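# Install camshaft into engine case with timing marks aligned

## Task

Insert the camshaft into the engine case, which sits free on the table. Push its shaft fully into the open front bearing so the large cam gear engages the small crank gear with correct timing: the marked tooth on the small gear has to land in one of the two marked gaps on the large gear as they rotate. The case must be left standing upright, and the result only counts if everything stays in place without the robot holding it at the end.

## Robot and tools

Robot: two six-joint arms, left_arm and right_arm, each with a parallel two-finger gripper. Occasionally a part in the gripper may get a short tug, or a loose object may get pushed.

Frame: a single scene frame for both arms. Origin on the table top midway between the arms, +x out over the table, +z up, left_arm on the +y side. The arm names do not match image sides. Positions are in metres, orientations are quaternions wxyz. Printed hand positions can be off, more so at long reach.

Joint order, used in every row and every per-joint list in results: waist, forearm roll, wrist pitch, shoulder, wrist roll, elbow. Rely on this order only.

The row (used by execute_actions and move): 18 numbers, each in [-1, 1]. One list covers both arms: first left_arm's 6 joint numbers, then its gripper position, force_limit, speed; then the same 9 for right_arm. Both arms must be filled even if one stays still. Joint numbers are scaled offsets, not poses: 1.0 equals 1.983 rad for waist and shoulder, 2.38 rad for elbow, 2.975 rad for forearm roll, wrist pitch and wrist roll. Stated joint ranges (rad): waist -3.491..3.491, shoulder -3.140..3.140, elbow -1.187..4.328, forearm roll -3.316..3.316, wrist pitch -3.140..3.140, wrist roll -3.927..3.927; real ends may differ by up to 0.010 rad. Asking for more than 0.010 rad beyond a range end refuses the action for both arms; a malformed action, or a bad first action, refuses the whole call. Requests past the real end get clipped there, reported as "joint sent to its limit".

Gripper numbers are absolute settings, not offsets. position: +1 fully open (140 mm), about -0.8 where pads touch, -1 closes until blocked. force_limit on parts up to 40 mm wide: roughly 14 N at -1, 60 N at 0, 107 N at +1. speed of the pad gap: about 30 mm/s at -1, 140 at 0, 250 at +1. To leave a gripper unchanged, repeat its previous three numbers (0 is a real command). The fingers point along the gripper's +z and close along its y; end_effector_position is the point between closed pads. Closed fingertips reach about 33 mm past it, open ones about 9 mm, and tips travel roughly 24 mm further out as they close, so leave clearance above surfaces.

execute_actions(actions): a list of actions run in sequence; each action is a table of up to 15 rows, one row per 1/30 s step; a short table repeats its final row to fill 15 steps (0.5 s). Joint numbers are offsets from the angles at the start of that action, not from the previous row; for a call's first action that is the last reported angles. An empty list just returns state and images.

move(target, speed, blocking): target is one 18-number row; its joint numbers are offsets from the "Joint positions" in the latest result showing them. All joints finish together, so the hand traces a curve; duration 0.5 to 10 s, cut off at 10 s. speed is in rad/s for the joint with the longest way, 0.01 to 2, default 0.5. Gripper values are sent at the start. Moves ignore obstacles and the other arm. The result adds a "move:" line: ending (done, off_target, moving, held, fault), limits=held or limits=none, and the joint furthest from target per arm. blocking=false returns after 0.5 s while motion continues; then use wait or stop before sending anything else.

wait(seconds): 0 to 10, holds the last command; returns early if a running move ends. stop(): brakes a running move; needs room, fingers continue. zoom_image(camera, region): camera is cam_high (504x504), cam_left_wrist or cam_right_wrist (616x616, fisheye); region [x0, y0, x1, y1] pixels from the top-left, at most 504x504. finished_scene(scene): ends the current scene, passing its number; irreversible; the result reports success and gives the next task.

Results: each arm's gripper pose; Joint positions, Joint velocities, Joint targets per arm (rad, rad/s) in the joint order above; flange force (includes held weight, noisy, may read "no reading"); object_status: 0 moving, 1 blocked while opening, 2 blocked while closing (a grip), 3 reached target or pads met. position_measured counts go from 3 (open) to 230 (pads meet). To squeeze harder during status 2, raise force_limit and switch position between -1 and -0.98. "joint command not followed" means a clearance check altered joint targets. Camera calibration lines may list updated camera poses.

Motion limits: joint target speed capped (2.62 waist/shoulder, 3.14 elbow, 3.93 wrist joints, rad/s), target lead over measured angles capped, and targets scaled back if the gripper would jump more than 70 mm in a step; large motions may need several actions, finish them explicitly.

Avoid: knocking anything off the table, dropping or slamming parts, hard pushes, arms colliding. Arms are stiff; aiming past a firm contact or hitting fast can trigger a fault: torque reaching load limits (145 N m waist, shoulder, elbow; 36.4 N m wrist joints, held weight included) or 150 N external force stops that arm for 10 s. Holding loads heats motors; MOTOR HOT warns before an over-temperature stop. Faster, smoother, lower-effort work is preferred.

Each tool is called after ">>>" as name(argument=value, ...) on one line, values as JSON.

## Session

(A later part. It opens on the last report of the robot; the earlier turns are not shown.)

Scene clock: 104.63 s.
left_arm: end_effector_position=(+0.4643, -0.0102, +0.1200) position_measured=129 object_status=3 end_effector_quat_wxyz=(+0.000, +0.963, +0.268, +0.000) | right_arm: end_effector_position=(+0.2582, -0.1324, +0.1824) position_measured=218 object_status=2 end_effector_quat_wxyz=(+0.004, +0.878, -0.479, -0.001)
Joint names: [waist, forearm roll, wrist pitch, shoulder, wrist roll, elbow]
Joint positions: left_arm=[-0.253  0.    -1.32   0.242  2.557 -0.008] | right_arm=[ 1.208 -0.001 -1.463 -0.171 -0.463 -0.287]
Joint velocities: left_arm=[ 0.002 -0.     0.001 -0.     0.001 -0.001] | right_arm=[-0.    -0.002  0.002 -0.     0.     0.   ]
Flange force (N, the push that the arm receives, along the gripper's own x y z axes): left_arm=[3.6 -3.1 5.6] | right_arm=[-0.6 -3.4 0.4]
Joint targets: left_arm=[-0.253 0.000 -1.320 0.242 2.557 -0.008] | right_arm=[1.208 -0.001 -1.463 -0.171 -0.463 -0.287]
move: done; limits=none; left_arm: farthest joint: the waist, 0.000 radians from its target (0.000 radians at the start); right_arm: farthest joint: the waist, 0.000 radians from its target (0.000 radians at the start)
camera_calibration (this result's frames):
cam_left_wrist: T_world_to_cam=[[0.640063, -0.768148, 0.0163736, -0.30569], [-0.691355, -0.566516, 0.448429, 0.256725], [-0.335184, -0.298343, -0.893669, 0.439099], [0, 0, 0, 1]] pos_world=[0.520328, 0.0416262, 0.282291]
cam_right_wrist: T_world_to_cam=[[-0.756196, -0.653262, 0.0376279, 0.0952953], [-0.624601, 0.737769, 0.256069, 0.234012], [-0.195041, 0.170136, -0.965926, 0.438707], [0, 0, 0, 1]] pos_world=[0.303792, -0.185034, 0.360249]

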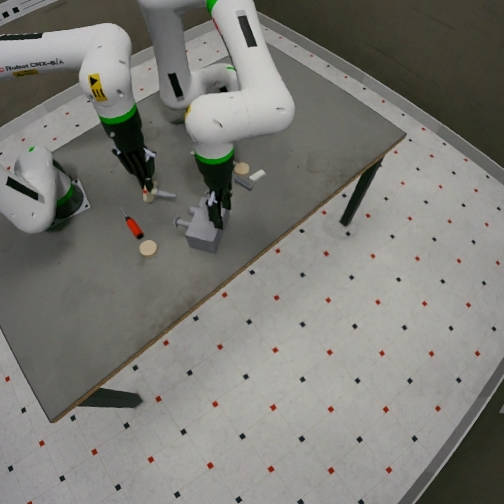

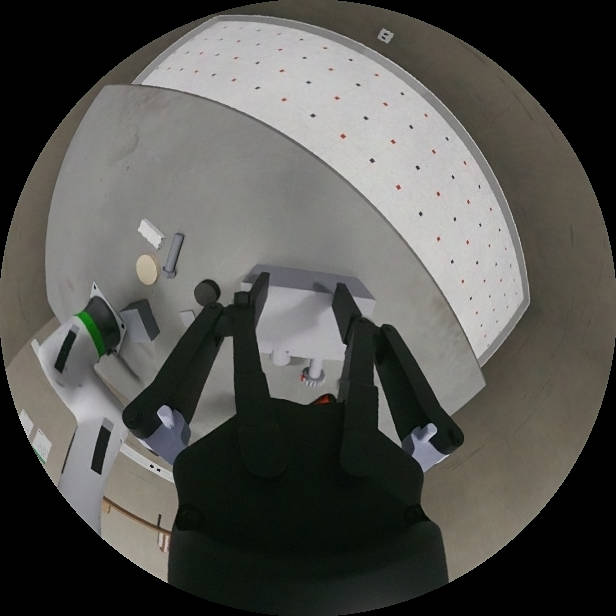

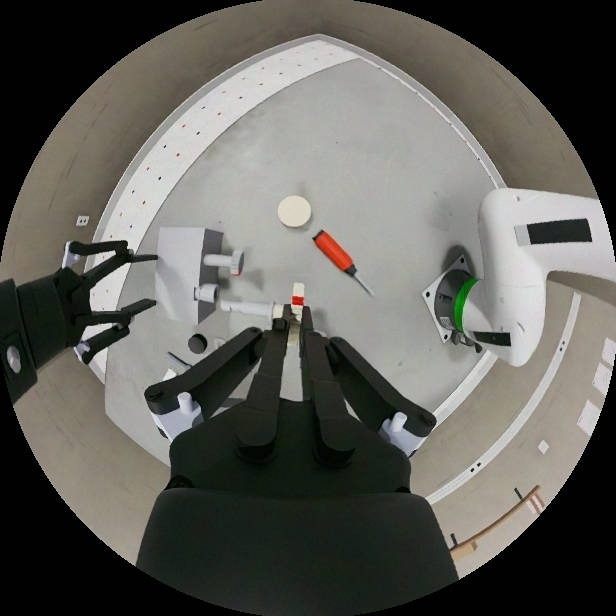

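>>> move(target=[0,0,0,0,0,0,0,0,0, -0.521,0,0,0,-0.3724,0,-1,0.3,-1])

>>> move(target=[0,0,0,0,0,0,0,0,0, 0,0,0.3926,-0.0121,0,-0.1672,-1,0.3,-1])

>>> move(target=[0,0,0,0,0,0,0,0,0, 0,0,0.0596,0.052,0,-0.0313,-1,0.3,-1], speed=0.08)

Scene clock: 107.43 s.
left_arm: end_effector_position=(+0.4643, -0.0102, +0.1200) position_measured=129 object_status=3 end_effector_quat_wxyz=(+0.000, +0.963, +0.268, +0.000) | right_arm: end_effector_position=(+0.3205, -0.5000, +0.1824) position_measured=218 object_status=2 end_effector_quat_wxyz=(-0.004, -0.001, +1.000, +0.000)
Joint names: [waist, forearm roll, wrist pitch, shoulder, wrist roll, elbow]
Joint positions: left_arm=[-0.253  0.    -1.32   0.242  2.557 -0.008] | right_arm=[ 0.175 -0.001 -1.463 -0.171 -1.571 -0.287]
Joint velocities: left_arm=[-0.001 -0.001 -0.001  0.001  0.     0.001] | right_arm=[-0.    -0.     0.001  0.     0.001 -0.   ]
Flange force (N, the push that the arm receives, along the gripper's own x y z axes): left_arm=[3.1 -2.6 3.3] | right_arm=[-3.1 -3.0 -1.4]
Joint targets: left_arm=[-0.253 0.000 -1.320 0.242 2.557 -0.008] | right_arm=[0.175 -0.001 -1.463 -0.171 -1.571 -0.287]
move: done; limits=none; left_arm: farthest joint: the waist, 0.000 radians from its target (0.000 radians at the start); right_arm: farthest joint: the waist, 0.000 radians from its target (1.033 radians at the start)
camera_calibration (this result's frames):
cam_left_wrist: T_world_to_cam=[[0.640063, -0.768148, 0.0163737, -0.30569], [-0.691355, -0.566516, 0.448429, 0.256725], [-0.335184, -0.298343, -0.893669, 0.439099], [0, 0, 0, 1]] pos_world=[0.520328, 0.0416262, 0.282292]
cam_right_wrist: T_world_to_cam=[[-0.141445, 0.989451, 0.0313173, 0.527718], [0.959597, 0.129267, 0.249929, -0.266716], [0.243244, 0.0654032, -0.967758, 0.320914], [0, 0, 0, 1]] pos_world=[0.252522, -0.508662, 0.3607]

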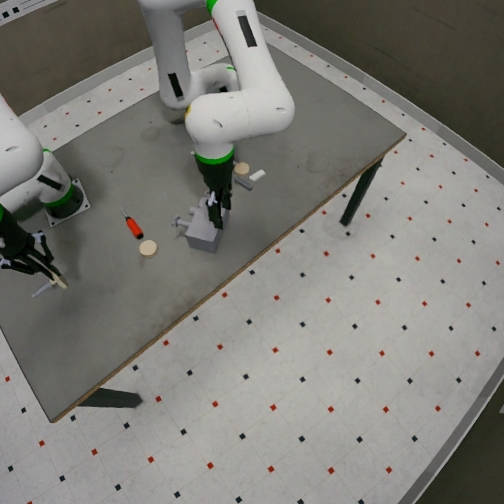

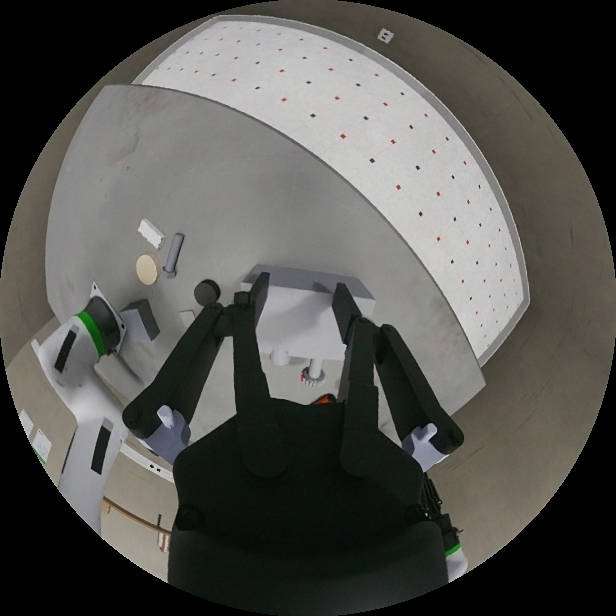

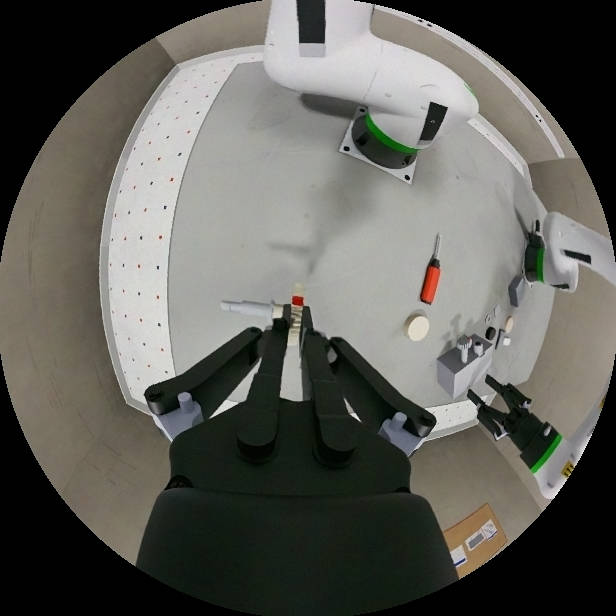

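Scene clock: 110.17 s.
left_arm: end_effector_position=(+0.4643, -0.0102, +0.1200) position_measured=129 object_status=3 end_effector_quat_wxyz=(+0.000, +0.963, +0.268, +0.000) | right_arm: end_effector_position=(+0.5182, -0.4998, +0.1325) position_measured=218 object_status=2 end_effector_quat_wxyz=(+0.383, -0.000, +0.924, +0.001)
Joint names: [waist, forearm roll, wrist pitch, shoulder, wrist roll, elbow]
Joint positions: left_arm=[-0.253  0.    -1.32   0.242  2.557 -0.008] | right_arm=[ 0.175 -0.001 -0.295 -0.195 -1.571 -0.685]
Joint velocities: left_arm=[-0.     0.001  0.001 -0.     0.     0.   ] | right_arm=[-0.     0.001 -0.002 -0.     0.    -0.   ]
Flange force (N, the push that the arm receives, along the gripper's own x y z axes): left_arm=[-1.8 -7.5 3.4] | right_arm=no reading
Joint targets: left_arm=[-0.253 0.000 -1.320 0.242 2.557 -0.008] | right_arm=[0.175 -0.001 -0.295 -0.195 -1.571 -0.685]
move: done; limits=none; left_arm: farthest joint: the waist, 0.000 radians from its target (0.000 radians at the start); right_arm: farthest joint: the waist, 0.000 radians from its target (0.000 radians at the start)
camera_calibration (this result's frames):
cam_left_wrist: T_world_to_cam=[[0.640063, -0.768148, 0.0163738, -0.30569], [-0.691355, -0.566516, 0.448429, 0.256725], [-0.335184, -0.298343, -0.893669, 0.439099], [0, 0, 0, 1]] pos_world=[0.520328, 0.0416262, 0.282292]
cam_right_wrist: T_world_to_cam=[[-0.121101, 0.989612, -0.0774699, 0.56104], [0.494449, 0.127812, 0.859758, -0.284488], [0.860729, 0.0658129, -0.504791, -0.156542], [0, 0, 0, 1]] pos_world=[0.343348, -0.508549, 0.209034]

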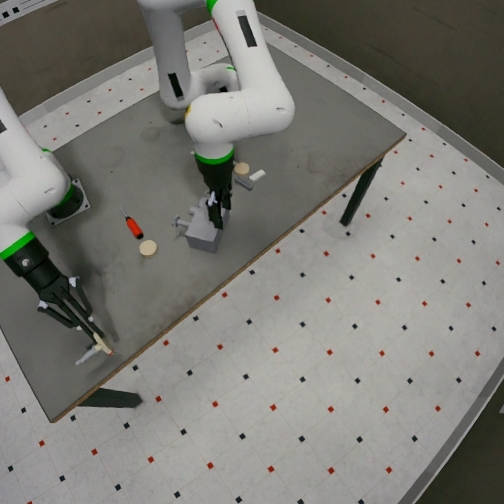

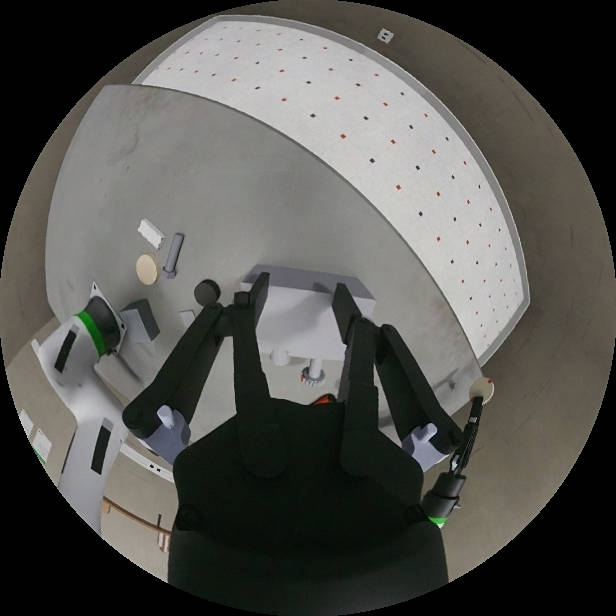

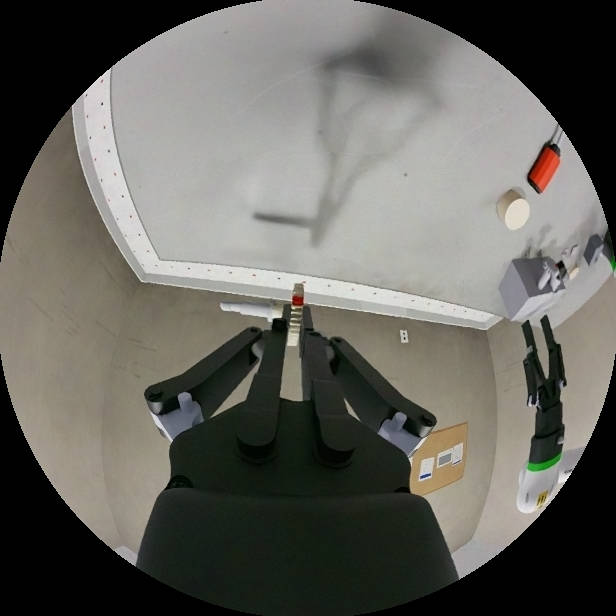

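Scene clock: 112.63 s.
left_arm: end_effector_position=(+0.4643, -0.0102, +0.1200) position_measured=129 object_status=3 end_effector_quat_wxyz=(+0.000, +0.963, +0.268, +0.000) | right_arm: end_effector_position=(+0.5181, -0.4999, +0.0747) position_measured=218 object_status=2 end_effector_quat_wxyz=(+0.383, -0.000, +0.924, +0.001)
Joint names: [waist, forearm roll, wrist pitch, shoulder, wrist roll, elbow]
Joint positions: left_arm=[-0.253  0.    -1.32   0.242  2.557 -0.008] | right_arm=[ 0.175 -0.001 -0.117 -0.091 -1.571 -0.76 ]
Joint velocities: left_arm=[ 0.002 -0.001  0.001  0.001  0.     0.001] | right_arm=[-0.    -0.001  0.001  0.     0.001 -0.   ]
Flange force (N, the push that the arm receives, along the gripper's own x y z axes): left_arm=[3.0 -3.1 6.0] | right_arm=no reading
Joint targets: left_arm=[-0.253 0.000 -1.320 0.242 2.557 -0.008] | right_arm=[0.175 -0.001 -0.117 -0.091 -1.571 -0.760]
move: done; limits=none; left_arm: farthest joint: the waist, 0.000 radians from its target (0.000 radians at the start); right_arm: farthest joint: the waist, 0.000 radians from its target (0.000 radians at the start)
camera_calibration (this result's frames):
cam_left_wrist: T_world_to_cam=[[0.640063, -0.768148, 0.0163737, -0.30569], [-0.691355, -0.566516, 0.448429, 0.256725], [-0.335184, -0.298343, -0.893669, 0.439099], [0, 0, 0, 1]] pos_world=[0.520328, 0.0416261, 0.282292]
cam_right_wrist: T_world_to_cam=[[-0.120998, 0.989621, -0.077517, 0.556562], [0.494724, 0.12782, 0.859599, -0.234846], [0.860586, 0.0656598, -0.505055, -0.185718], [0, 0, 0, 1]] pos_world=[0.343353, -0.508573, 0.151218]

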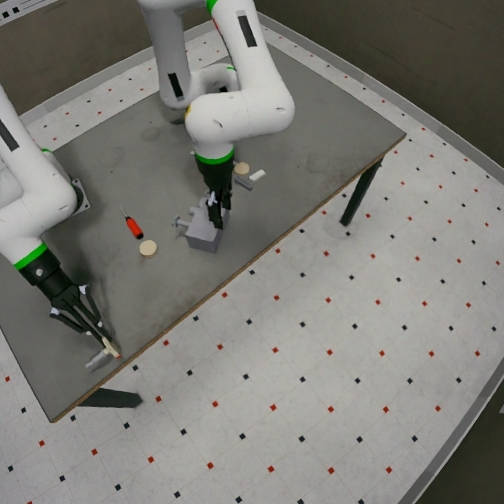

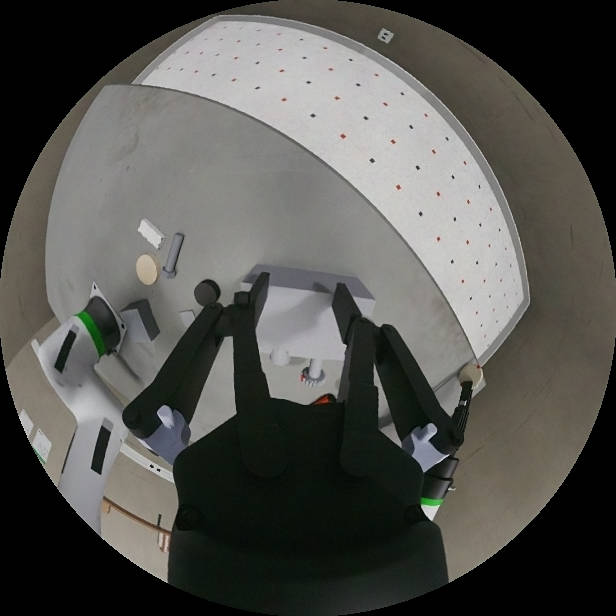

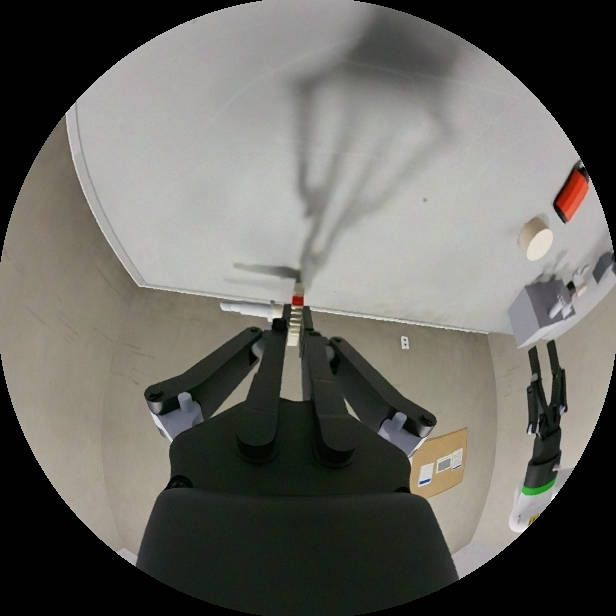

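>>> move(target=[0,0,0,0,0,0,0,0,0, 0,0,-0.0148,-0.1024,0,-0.0666,-1,0.3,-1], speed=0.08)

>>> zoom_image(camera="cam_left_wrist", region=[410,340,510,440])

>>> zoom_image(camera="cam_high", region=[40,290,140,390])

Scene clock: 115.63 s.
left_arm: end_effector_position=(+0.4643, -0.0102, +0.1200) position_measured=129 object_status=3 end_effector_quat_wxyz=(+0.000, +0.963, +0.268, +0.000) | right_arm: end_effector_position=(+0.4482, -0.5000, +0.0742) position_measured=218 object_status=2 end_effector_quat_wxyz=(+0.383, -0.000, +0.924, +0.001)
Joint names: [waist, forearm roll, wrist pitch, shoulder, wrist roll, elbow]
Joint positions: left_arm=[-0.253  0.    -1.32   0.242  2.557 -0.008] | right_arm=[ 0.175 -0.001 -0.161 -0.294 -1.571 -0.918]
Joint velocities: left_arm=[ 0.001 -0.     0.     0.    -0.    -0.001] | right_arm=[-0.    -0.    -0.001 -0.     0.001 -0.   ]
Flange force (N, the push that the arm receives, along the gripper's own x y z axes): left_arm=[4.6 0.1 4.1] | right_arm=no reading
Joint targets: left_arm=[-0.253 0.000 -1.320 0.242 2.557 -0.008] | right_arm=[0.175 -0.001 -0.161 -0.295 -1.571 -0.918]
move: done; limits=none; left_arm: farthest joint: the waist, 0.000 radians from its target (0.000 radians at the start); right_arm: farthest joint: the waist, 0.000 radians from its target (0.000 radians at the start)
camera_calibration (this result's frames):
cam_left_wrist: T_world_to_cam=[[0.640063, -0.768148, 0.0163735, -0.305689], [-0.691355, -0.566516, 0.448429, 0.256725], [-0.335184, -0.298343, -0.893669, 0.439099], [0, 0, 0, 1]] pos_world=[0.520328, 0.0416262, 0.282291]
cam_right_wrist: T_world_to_cam=[[-0.120985, 0.98962, -0.0775612, 0.548183], [0.494239, 0.127815, 0.859879, -0.199636], [0.860866, 0.0656983, -0.504572, -0.125951], [0, 0, 0, 1]] pos_world=[0.273417, -0.508701, 0.150629]

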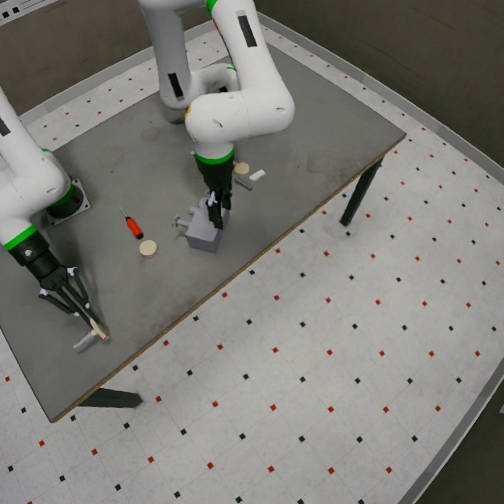

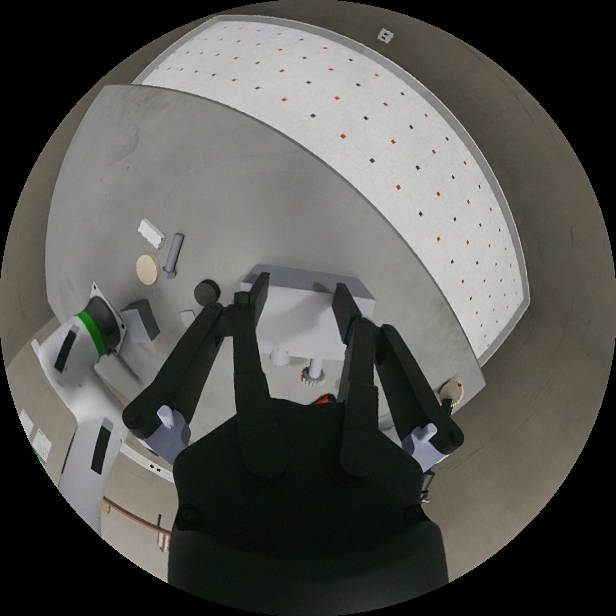

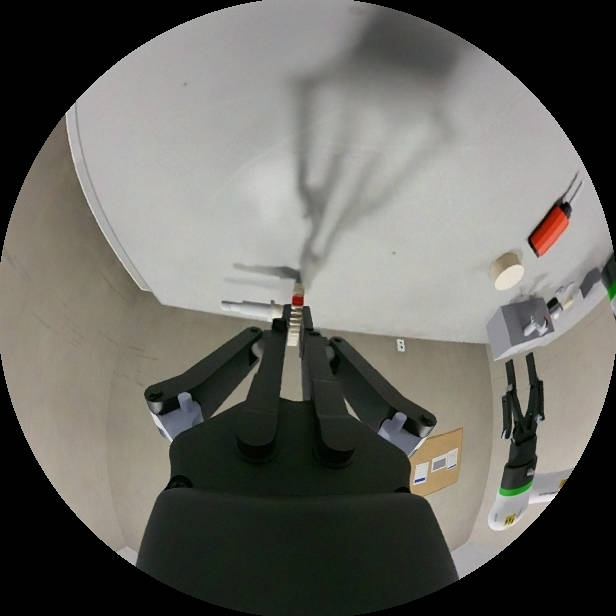

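Region (410, 340, 510, 440) of cam_left_wrist's 616x616 image, scaled by 5.040, with more detail than that image has.

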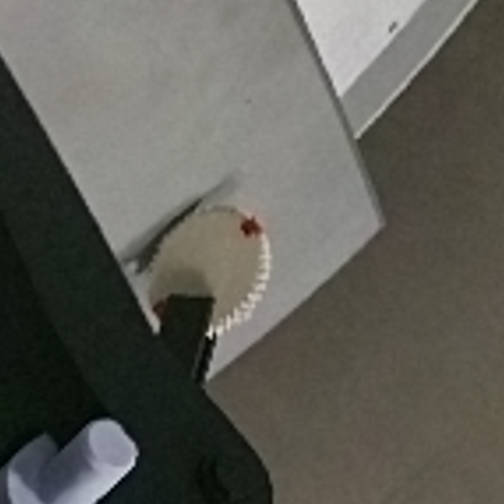

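Region (40, 290, 140, 390) of cam_high's 504x504 image, scaled by 5.040, with more detail than that image has.

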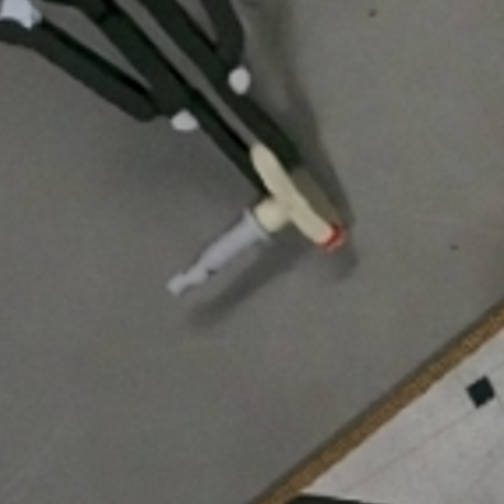

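>>> move(target=[0,0,0,0,0,0,0,0,0, 0,0,-0.002,0,0,0,-0.1,0.3,-1], speed=0.02)

>>> move(target=[0,0,0,0,0,0,0,0,0, 0,0,-0.206,0.1437,0,0.2143,-0.1,0.3,-1], speed=0.3)

>>> move(target=[0,0,0,0,0,0,0,0,0, 0,0,-0.1537,0.1437,0,0.1471,-0.1,0.3,-1], speed=0.2)

>>> zoom_image(camera="cam_left_wrist", region=[410,340,510,440])

Scene clock: 117.83 s.
left_arm: end_effector_position=(+0.4643, -0.0102, +0.1200) position_measured=129 object_status=3 end_effector_quat_wxyz=(+0.000, +0.963, +0.268, +0.000) | right_arm: end_effector_position=(+0.4467, -0.5000, +0.0727) position_measured=141 object_status=0 end_effector_quat_wxyz=(+0.380, -0.000, +0.925, +0.001)
Joint names: [waist, forearm roll, wrist pitch, shoulder, wrist roll, elbow]
Joint positions: left_arm=[-0.253  0.    -1.32   0.242  2.557 -0.008] | right_arm=[ 0.175 -0.001 -0.167 -0.295 -1.571 -0.918]
Joint velocities: left_arm=[-0.001  0.     0.001  0.    -0.     0.001] | right_arm=[ 0.     0.003  0.     0.    -0.001  0.   ]
Flange force (N, the push that the arm receives, along the gripper's own x y z axes): left_arm=[0.3 -7.3 5.8] | right_arm=no reading
Joint targets: left_arm=[-0.253 0.000 -1.320 0.242 2.557 -0.008] | right_arm=[0.175 -0.001 -0.167 -0.294 -1.571 -0.918]
move: done; limits=none; left_arm: farthest joint: the waist, 0.000 radians from its target (0.000 radians at the start); right_arm: farthest joint: the shoulder, 0.001 radians from its target (0.001 radians at the start)
camera_calibration (this result's frames):
cam_left_wrist: T_world_to_cam=[[0.640063, -0.768148, 0.0163735, -0.305689], [-0.691355, -0.566516, 0.448429, 0.256725], [-0.335184, -0.298343, -0.893669, 0.439099], [0, 0, 0, 1]] pos_world=[0.520328, 0.0416262, 0.282291]
cam_right_wrist: T_world_to_cam=[[-0.121447, 0.989619, -0.0768501, 0.548041], [0.499332, 0.127824, 0.85693, -0.199667], [0.857857, 0.0656975, -0.509672, -0.123691], [0, 0, 0, 1]] pos_world=[0.272367, -0.508703, 0.150175]

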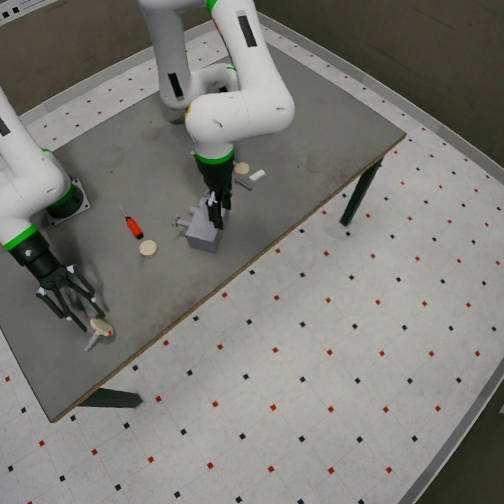

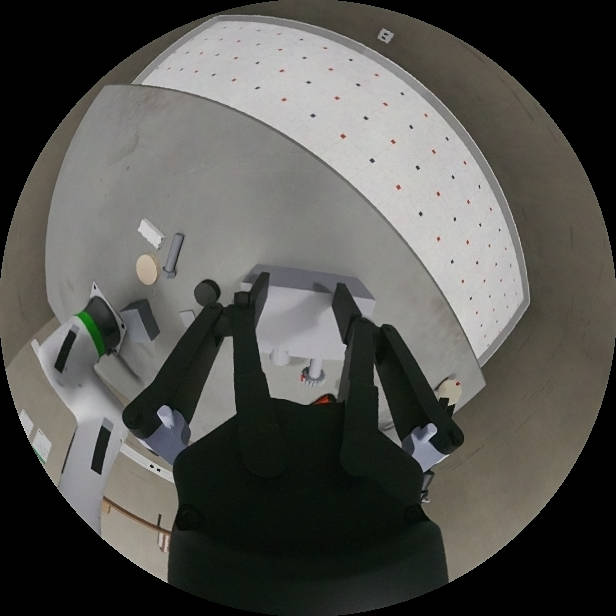

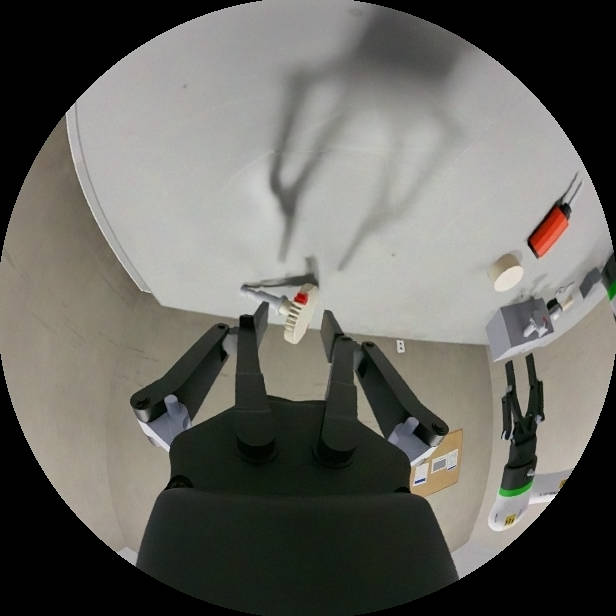

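Scene clock: 120.23 s.
left_arm: end_effector_position=(+0.4643, -0.0102, +0.1200) position_measured=129 object_status=3 end_effector_quat_wxyz=(+0.000, +0.963, +0.268, +0.000) | right_arm: end_effector_position=(+0.4946, -0.4998, +0.0985) position_measured=141 object_status=3 end_effector_quat_wxyz=(+0.195, -0.000, +0.981, +0.001)
Joint names: [waist, forearm roll, wrist pitch, shoulder, wrist roll, elbow]
Joint positions: left_arm=[-0.253  0.    -1.32   0.242  2.557 -0.008] | right_arm=[ 0.175 -0.001 -0.78  -0.01  -1.571 -0.408]
Joint velocities: left_arm=[ 0.001 -0.     0.001 -0.     0.    -0.001] | right_arm=[-0.001  0.    -0.001  0.    -0.001  0.   ]
Flange force (N, the push that the arm receives, along the gripper's own x y z axes): left_arm=[2.3 -2.0 5.3] | right_arm=[-1.6 -1.5 -0.3]
Joint targets: left_arm=[-0.253 0.000 -1.320 0.242 2.557 -0.008] | right_arm=[0.175 -0.001 -0.780 -0.010 -1.571 -0.408]
move: done; limits=none; left_arm: farthest joint: the waist, 0.000 radians from its target (0.000 radians at the start); right_arm: farthest joint: the waist, 0.000 radians from its target (0.000 radians at the start)
camera_calibration (this result's frames):
cam_left_wrist: T_world_to_cam=[[0.640063, -0.768148, 0.0163738, -0.30569], [-0.691355, -0.566516, 0.448429, 0.256725], [-0.335184, -0.298343, -0.893669, 0.439099], [0, 0, 0, 1]] pos_world=[0.520328, 0.0416262, 0.282292]
cam_right_wrist: T_world_to_cam=[[-0.142025, 0.989532, -0.025599, 0.56067], [0.786249, 0.128484, 0.604404, -0.362452], [0.601366, 0.0657134, -0.796267, 0.00351803], [0, 0, 0, 1]] pos_world=[0.362492, -0.508463, 0.236222]

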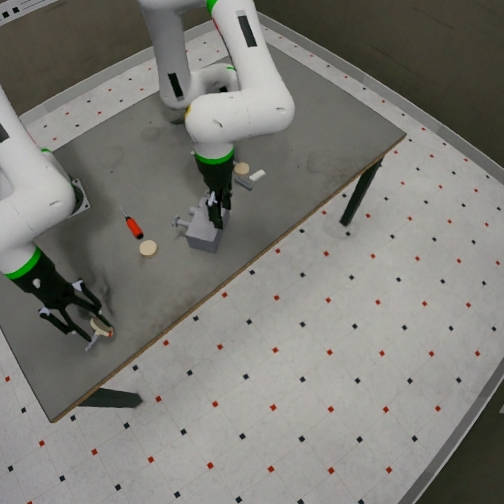

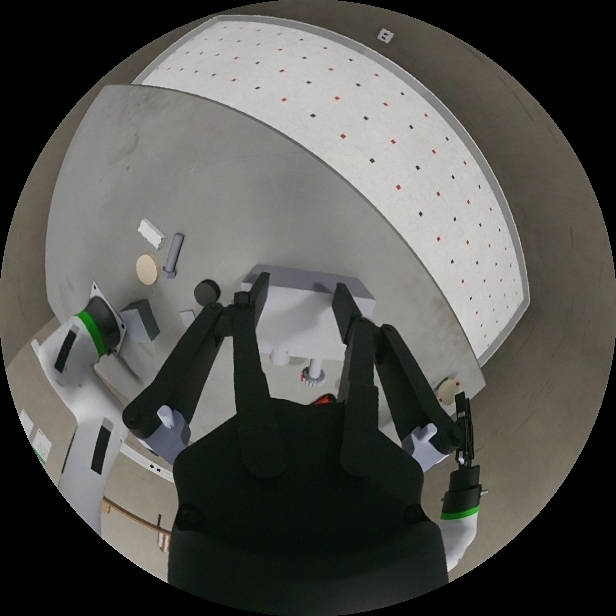

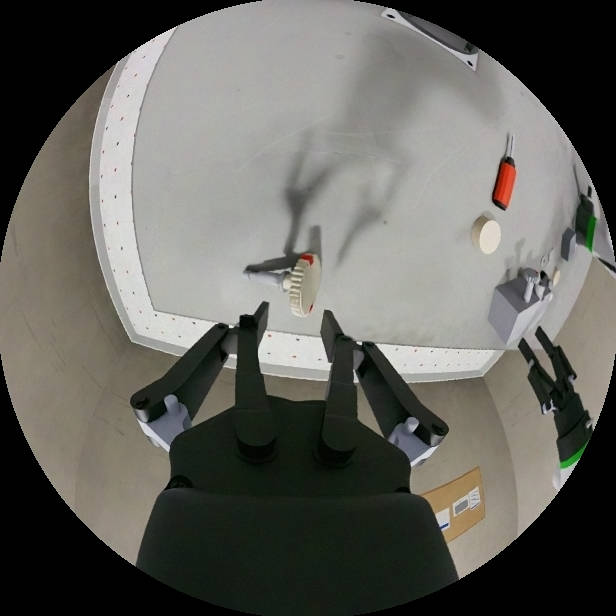

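Scene clock: 122.83 s.
left_arm: end_effector_position=(+0.4643, -0.0102, +0.1200) position_measured=129 object_status=3 end_effector_quat_wxyz=(+0.000, +0.963, +0.268, +0.000) | right_arm: end_effector_position=(+0.4838, -0.4997, +0.0822) position_measured=141 object_status=3 end_effector_quat_wxyz=(-0.000, -0.001, +1.000, +0.000)
Joint names: [waist, forearm roll, wrist pitch, shoulder, wrist roll, elbow]
Joint positions: left_arm=[-0.253  0.    -1.32   0.242  2.557 -0.008] | right_arm=[ 0.175 -0.001 -1.237  0.275 -1.571 -0.058]
Joint velocities: left_arm=[ 0.002  0.001  0.001 -0.001  0.    -0.001] | right_arm=[-0.001  0.001  0.001  0.     0.     0.   ]
Flange force (N, the push that the arm receives, along the gripper's own x y z axes): left_arm=[-0.2 -3.7 6.4] | right_arm=[-0.3 -0.7 -1.7]
Joint targets: left_arm=[-0.253 0.000 -1.320 0.242 2.557 -0.008] | right_arm=[0.175 -0.001 -1.237 0.275 -1.571 -0.058]
move: done; limits=none; left_arm: farthest joint: the waist, 0.000 radians from its target (0.000 radians at the start); right_arm: farthest joint: the waist, 0.000 radians from its target (0.000 radians at the start)
camera_calibration (this result's frames):
cam_left_wrist: T_world_to_cam=[[0.640063, -0.768148, 0.0163737, -0.30569], [-0.691355, -0.566516, 0.448429, 0.256725], [-0.335184, -0.298343, -0.893669, 0.439099], [0, 0, 0, 1]] pos_world=[0.520328, 0.0416262, 0.282292]
cam_right_wrist: T_world_to_cam=[[-0.1415, 0.98948, 0.0301036, 0.553804], [0.957493, 0.129077, 0.257965, -0.398145], [0.251366, 0.065326, -0.965685, 0.180048], [0, 0, 0, 1]] pos_world=[0.414326, -0.508349, 0.259906]

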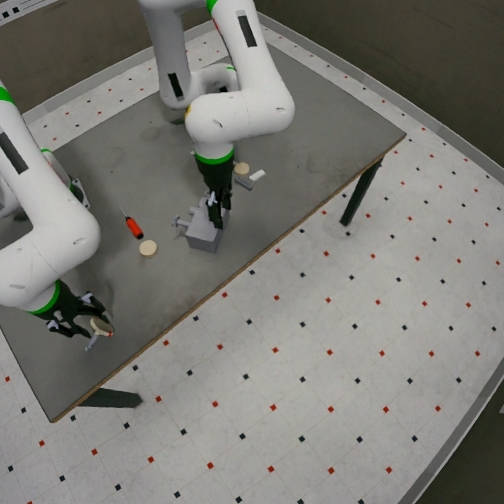

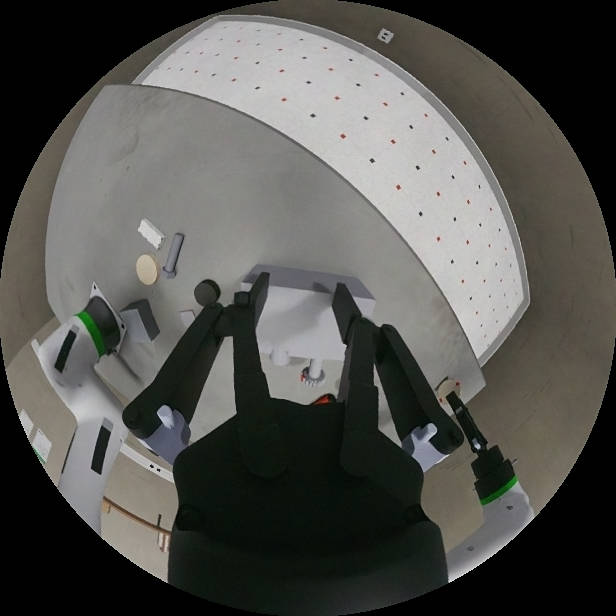

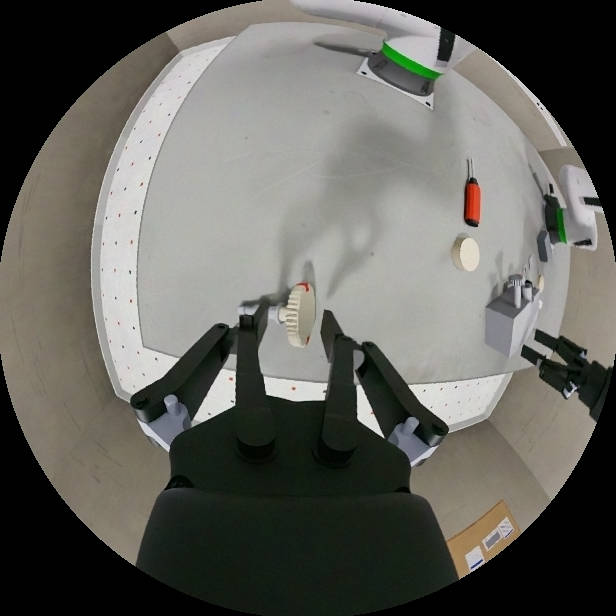

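Region (410, 340, 510, 440) of cam_left_wrist's 616x616 image, scaled by 5.040, with more detail than that image has.

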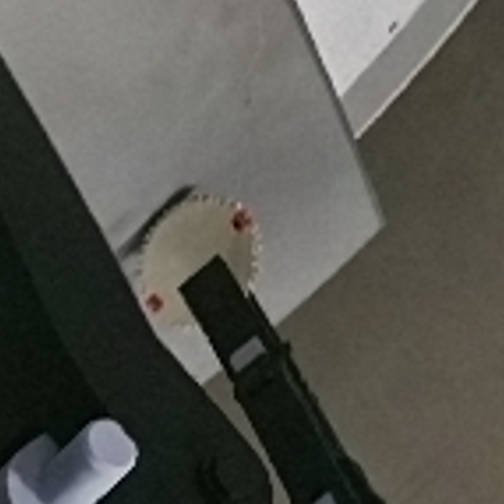

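>>> move(target=[0,0,0,0,0,0,0,0,0, 0,0,0,0,0,0,-1,0.3,-1])

>>> zoom_image(camera="cam_left_wrist", region=[410,340,510,440])

>>> move(target=[0.028,0,-0.0029,0.0156,-0.0187,0.0162,0,0,0, 0,0,-0.0733,-0.2249,0,-0.0962,-1,0.3,-1], speed=0.3)

>>> move(target=[0,0,0,0,0,0,0,0,0, 0.521,0,0,0,0.3724,0,-1,0.3,-1])

Scene clock: 124.80 s.
left_arm: end_effector_position=(+0.4643, -0.0102, +0.1200) position_measured=129 object_status=3 end_effector_quat_wxyz=(+0.000, +0.963, +0.268, +0.000) | right_arm: end_effector_position=(+0.4838, -0.4997, +0.0822) position_measured=217 object_status=2 end_effector_quat_wxyz=(-0.000, -0.001, +1.000, +0.000)
Joint names: [waist, forearm roll, wrist pitch, shoulder, wrist roll, elbow]
Joint positions: left_arm=[-0.253  0.    -1.32   0.242  2.557 -0.008] | right_arm=[ 0.175 -0.001 -1.238  0.275 -1.571 -0.058]
Joint velocities: left_arm=[ 0.002 -0.    -0.     0.     0.    -0.   ] | right_arm=[ 0.001 -0.001 -0.    -0.     0.     0.   ]
Flange force (N, the push that the arm receives, along the gripper's own x y z axes): left_arm=[-0.5 -4.1 4.9] | right_arm=[1.6 -0.4 0.1]
Joint targets: left_arm=[-0.253 0.000 -1.320 0.242 2.557 -0.008] | right_arm=[0.175 -0.001 -1.237 0.275 -1.571 -0.058]
move: done; limits=none; left_arm: farthest joint: the waist, 0.000 radians from its target (0.000 radians at the start); right_arm: farthest joint: the wrist pitch, 0.001 radians from its target (0.000 radians at the start)
camera_calibration (this result's frames):
cam_left_wrist: T_world_to_cam=[[0.640063, -0.768148, 0.0163735, -0.305689], [-0.691355, -0.566516, 0.448429, 0.256725], [-0.335184, -0.298343, -0.893669, 0.439099], [0, 0, 0, 1]] pos_world=[0.520328, 0.0416262, 0.282291]
cam_right_wrist: T_world_to_cam=[[-0.141498, 0.98948, 0.0301118, 0.553801], [0.957508, 0.129077, 0.257908, -0.398132], [0.251308, 0.0653258, -0.9657, 0.180071], [0, 0, 0, 1]] pos_world=[0.414324, -0.508349, 0.2599]

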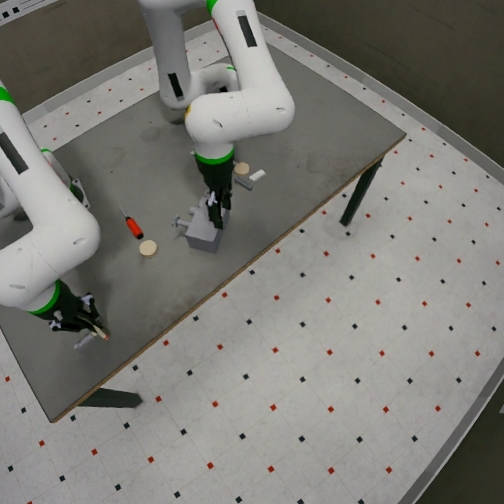

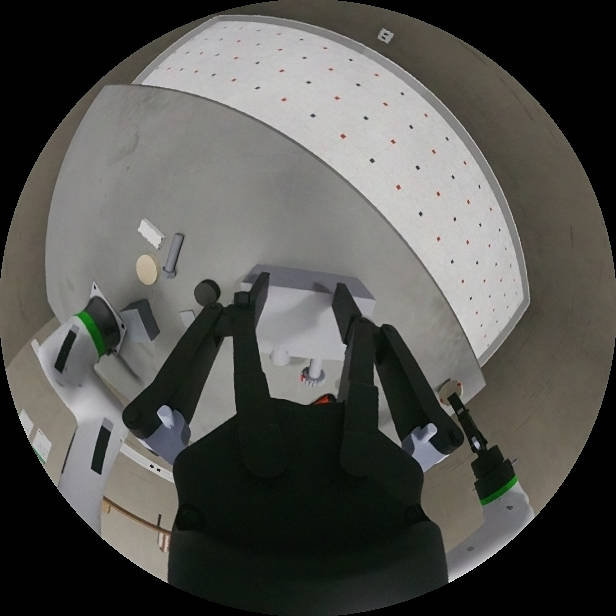

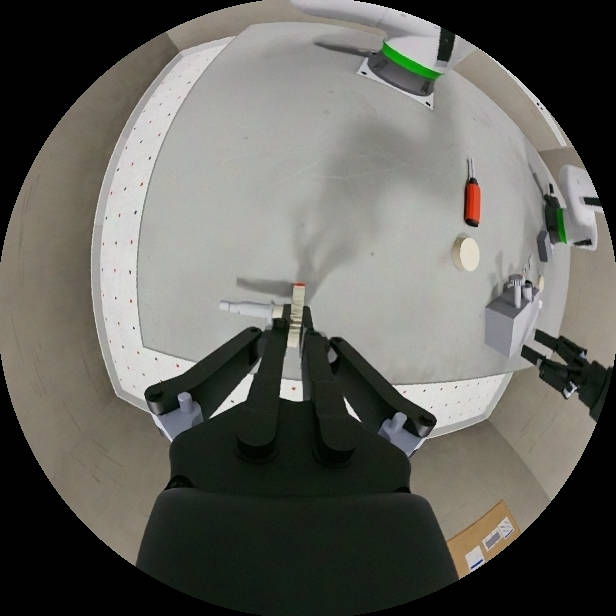

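Region (410, 340, 510, 440) of cam_left_wrist's 616x616 image, scaled by 5.040, with more detail than that image has.

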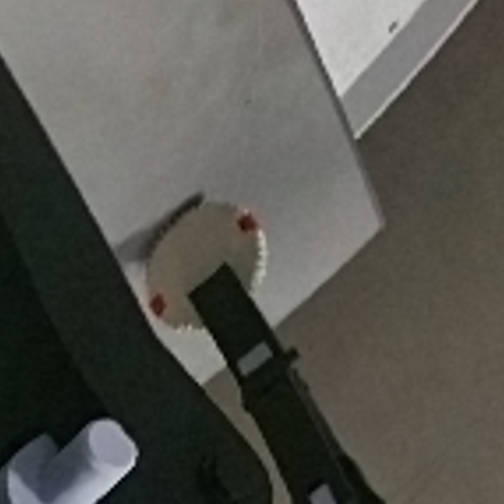

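Scene clock: 126.63 s.
left_arm: end_effector_position=(+0.4942, +0.0083, +0.1199) position_measured=129 object_status=3 end_effector_quat_wxyz=(-0.000, +0.963, +0.268, -0.000) | right_arm: end_effector_position=(+0.3231, -0.5000, +0.1825) position_measured=217 object_status=2 end_effector_quat_wxyz=(-0.001, -0.001, +1.000, +0.000)
Joint names: [waist, forearm roll, wrist pitch, shoulder, wrist roll, elbow]
Joint positions: left_arm=[-0.197  0.    -1.328  0.273  2.501  0.031] | right_arm=[ 0.175 -0.001 -1.456 -0.171 -1.571 -0.287]
Joint velocities: left_arm=[-0.001  0.     0.001  0.001  0.001  0.001] | right_arm=[ 0.001  0.001 -0.001 -0.001  0.    -0.   ]
Flange force (N, the push that the arm receives, along the gripper's own x y z axes): left_arm=[2.8 -4.6 3.7] | right_arm=[-2.7 -1.7 -1.8]
Joint targets: left_arm=[-0.197 0.000 -1.328 0.273 2.501 0.031] | right_arm=[0.175 -0.001 -1.456 -0.171 -1.571 -0.287]
move: done; limits=none; left_arm: farthest joint: the waist, 0.000 radians from its target (0.056 radians at the start); right_arm: farthest joint: the shoulder, 0.001 radians from its target (0.447 radians at the start)
camera_calibration (this result's frames):
cam_left_wrist: T_world_to_cam=[[0.639998, -0.76822, 0.0154729, -0.31049], [-0.691002, -0.566628, 0.448831, 0.287668], [-0.336033, -0.297943, -0.893483, 0.454976], [0, 0, 0, 1]] pos_world=[0.55038, 0.0600331, 0.282204]
cam_right_wrist: T_world_to_cam=[[-0.14165, 0.989453, 0.0302903, 0.528342], [0.957737, 0.129243, 0.256975, -0.269961], [0.25035, 0.0654107, -0.965943, 0.317737], [0, 0, 0, 1]] pos_world=[0.253846, -0.508663, 0.360286]

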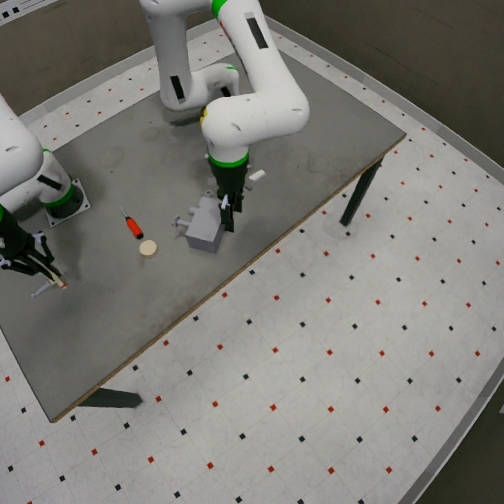

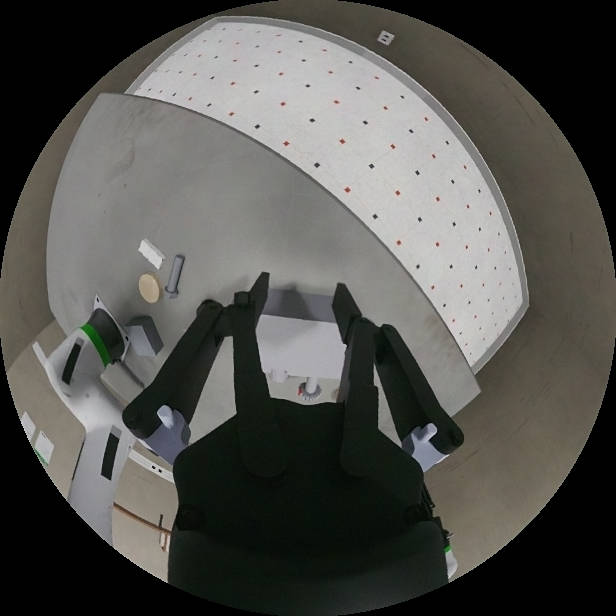

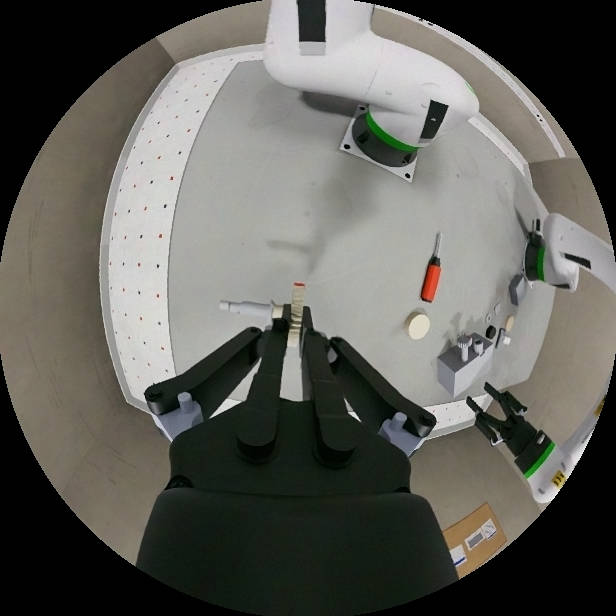

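Scene clock: 129.27 s.
left_arm: end_effector_position=(+0.4942, +0.0083, +0.1199) position_measured=129 object_status=3 end_effector_quat_wxyz=(-0.000, +0.963, +0.268, -0.000) | right_arm: end_effector_position=(+0.2596, -0.1301, +0.1825) position_measured=217 object_status=2 end_effector_quat_wxyz=(+0.001, +0.878, -0.479, -0.000)
Joint names: [waist, forearm roll, wrist pitch, shoulder, wrist roll, elbow]
Joint positions: left_arm=[-0.197  0.    -1.328  0.273  2.501  0.031] | right_arm=[ 1.208 -0.001 -1.456 -0.171 -0.463 -0.287]
Joint velocities: left_arm=[ 0.002 -0.    -0.001 -0.002  0.    -0.001] | right_arm=[ 0.001  0.002 -0.001 -0.     0.     0.   ]
Flange force (N, the push that the arm receives, along the gripper's own x y z axes): left_arm=[-1.8 -7.1 7.4] | right_arm=[1.8 -4.1 -0.5]
Joint targets: left_arm=[-0.197 0.000 -1.328 0.273 2.501 0.031] | right_arm=[1.208 -0.001 -1.456 -0.171 -0.463 -0.287]
move: done; limits=none; left_arm: farthest joint: the waist, 0.000 radians from its target (0.000 radians at the start); right_arm: farthest joint: the waist, 0.000 radians from its target (1.034 radians at the start)
camera_calibration (this result's frames):
cam_left_wrist: T_world_to_cam=[[0.639999, -0.76822, 0.0154724, -0.31049], [-0.691001, -0.566629, 0.448831, 0.287668], [-0.336034, -0.297943, -0.893483, 0.454976], [0, 0, 0, 1]] pos_world=[0.55038, 0.0600335, 0.282203]
cam_right_wrist: T_world_to_cam=[[-0.756339, -0.653462, 0.0306481, 0.0990686], [-0.625552, 0.736153, 0.258386, 0.232774], [-0.191407, 0.176255, -0.965556, 0.438471], [0, 0, 0, 1]] pos_world=[0.304468, -0.183902, 0.360187]

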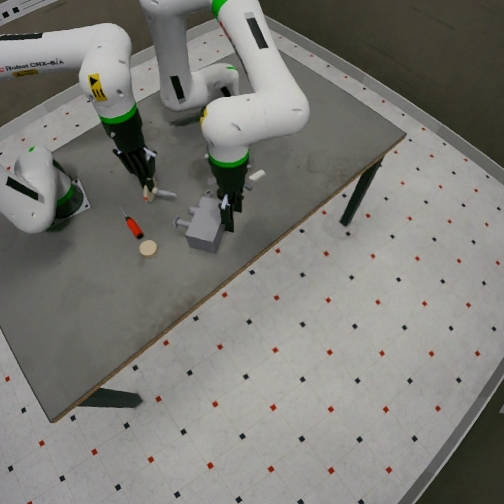

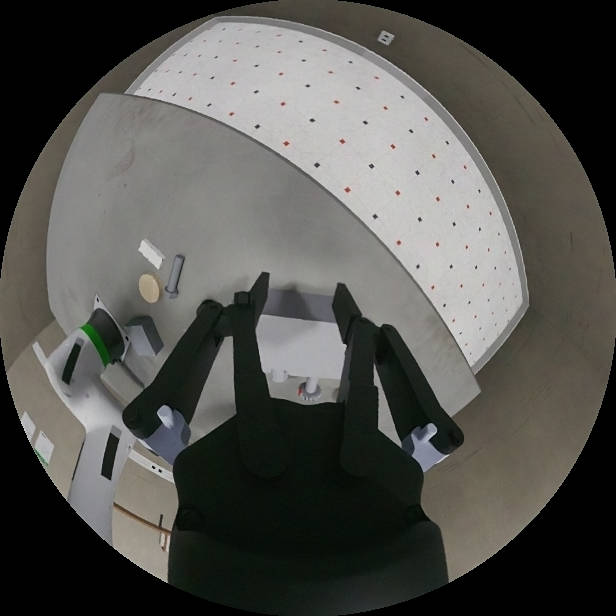

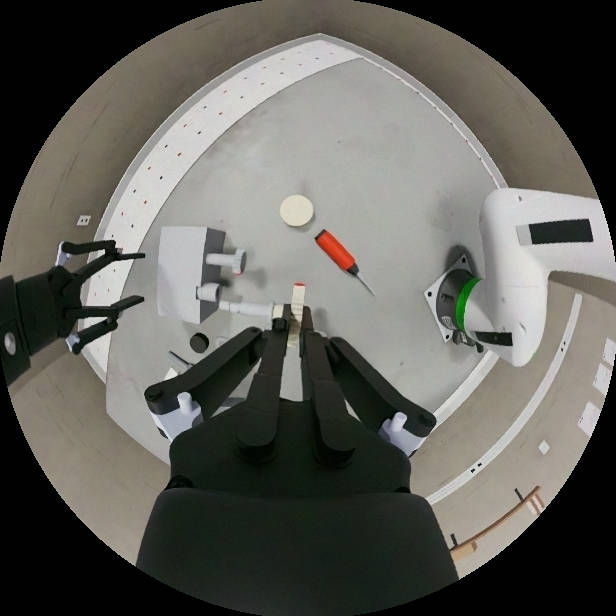

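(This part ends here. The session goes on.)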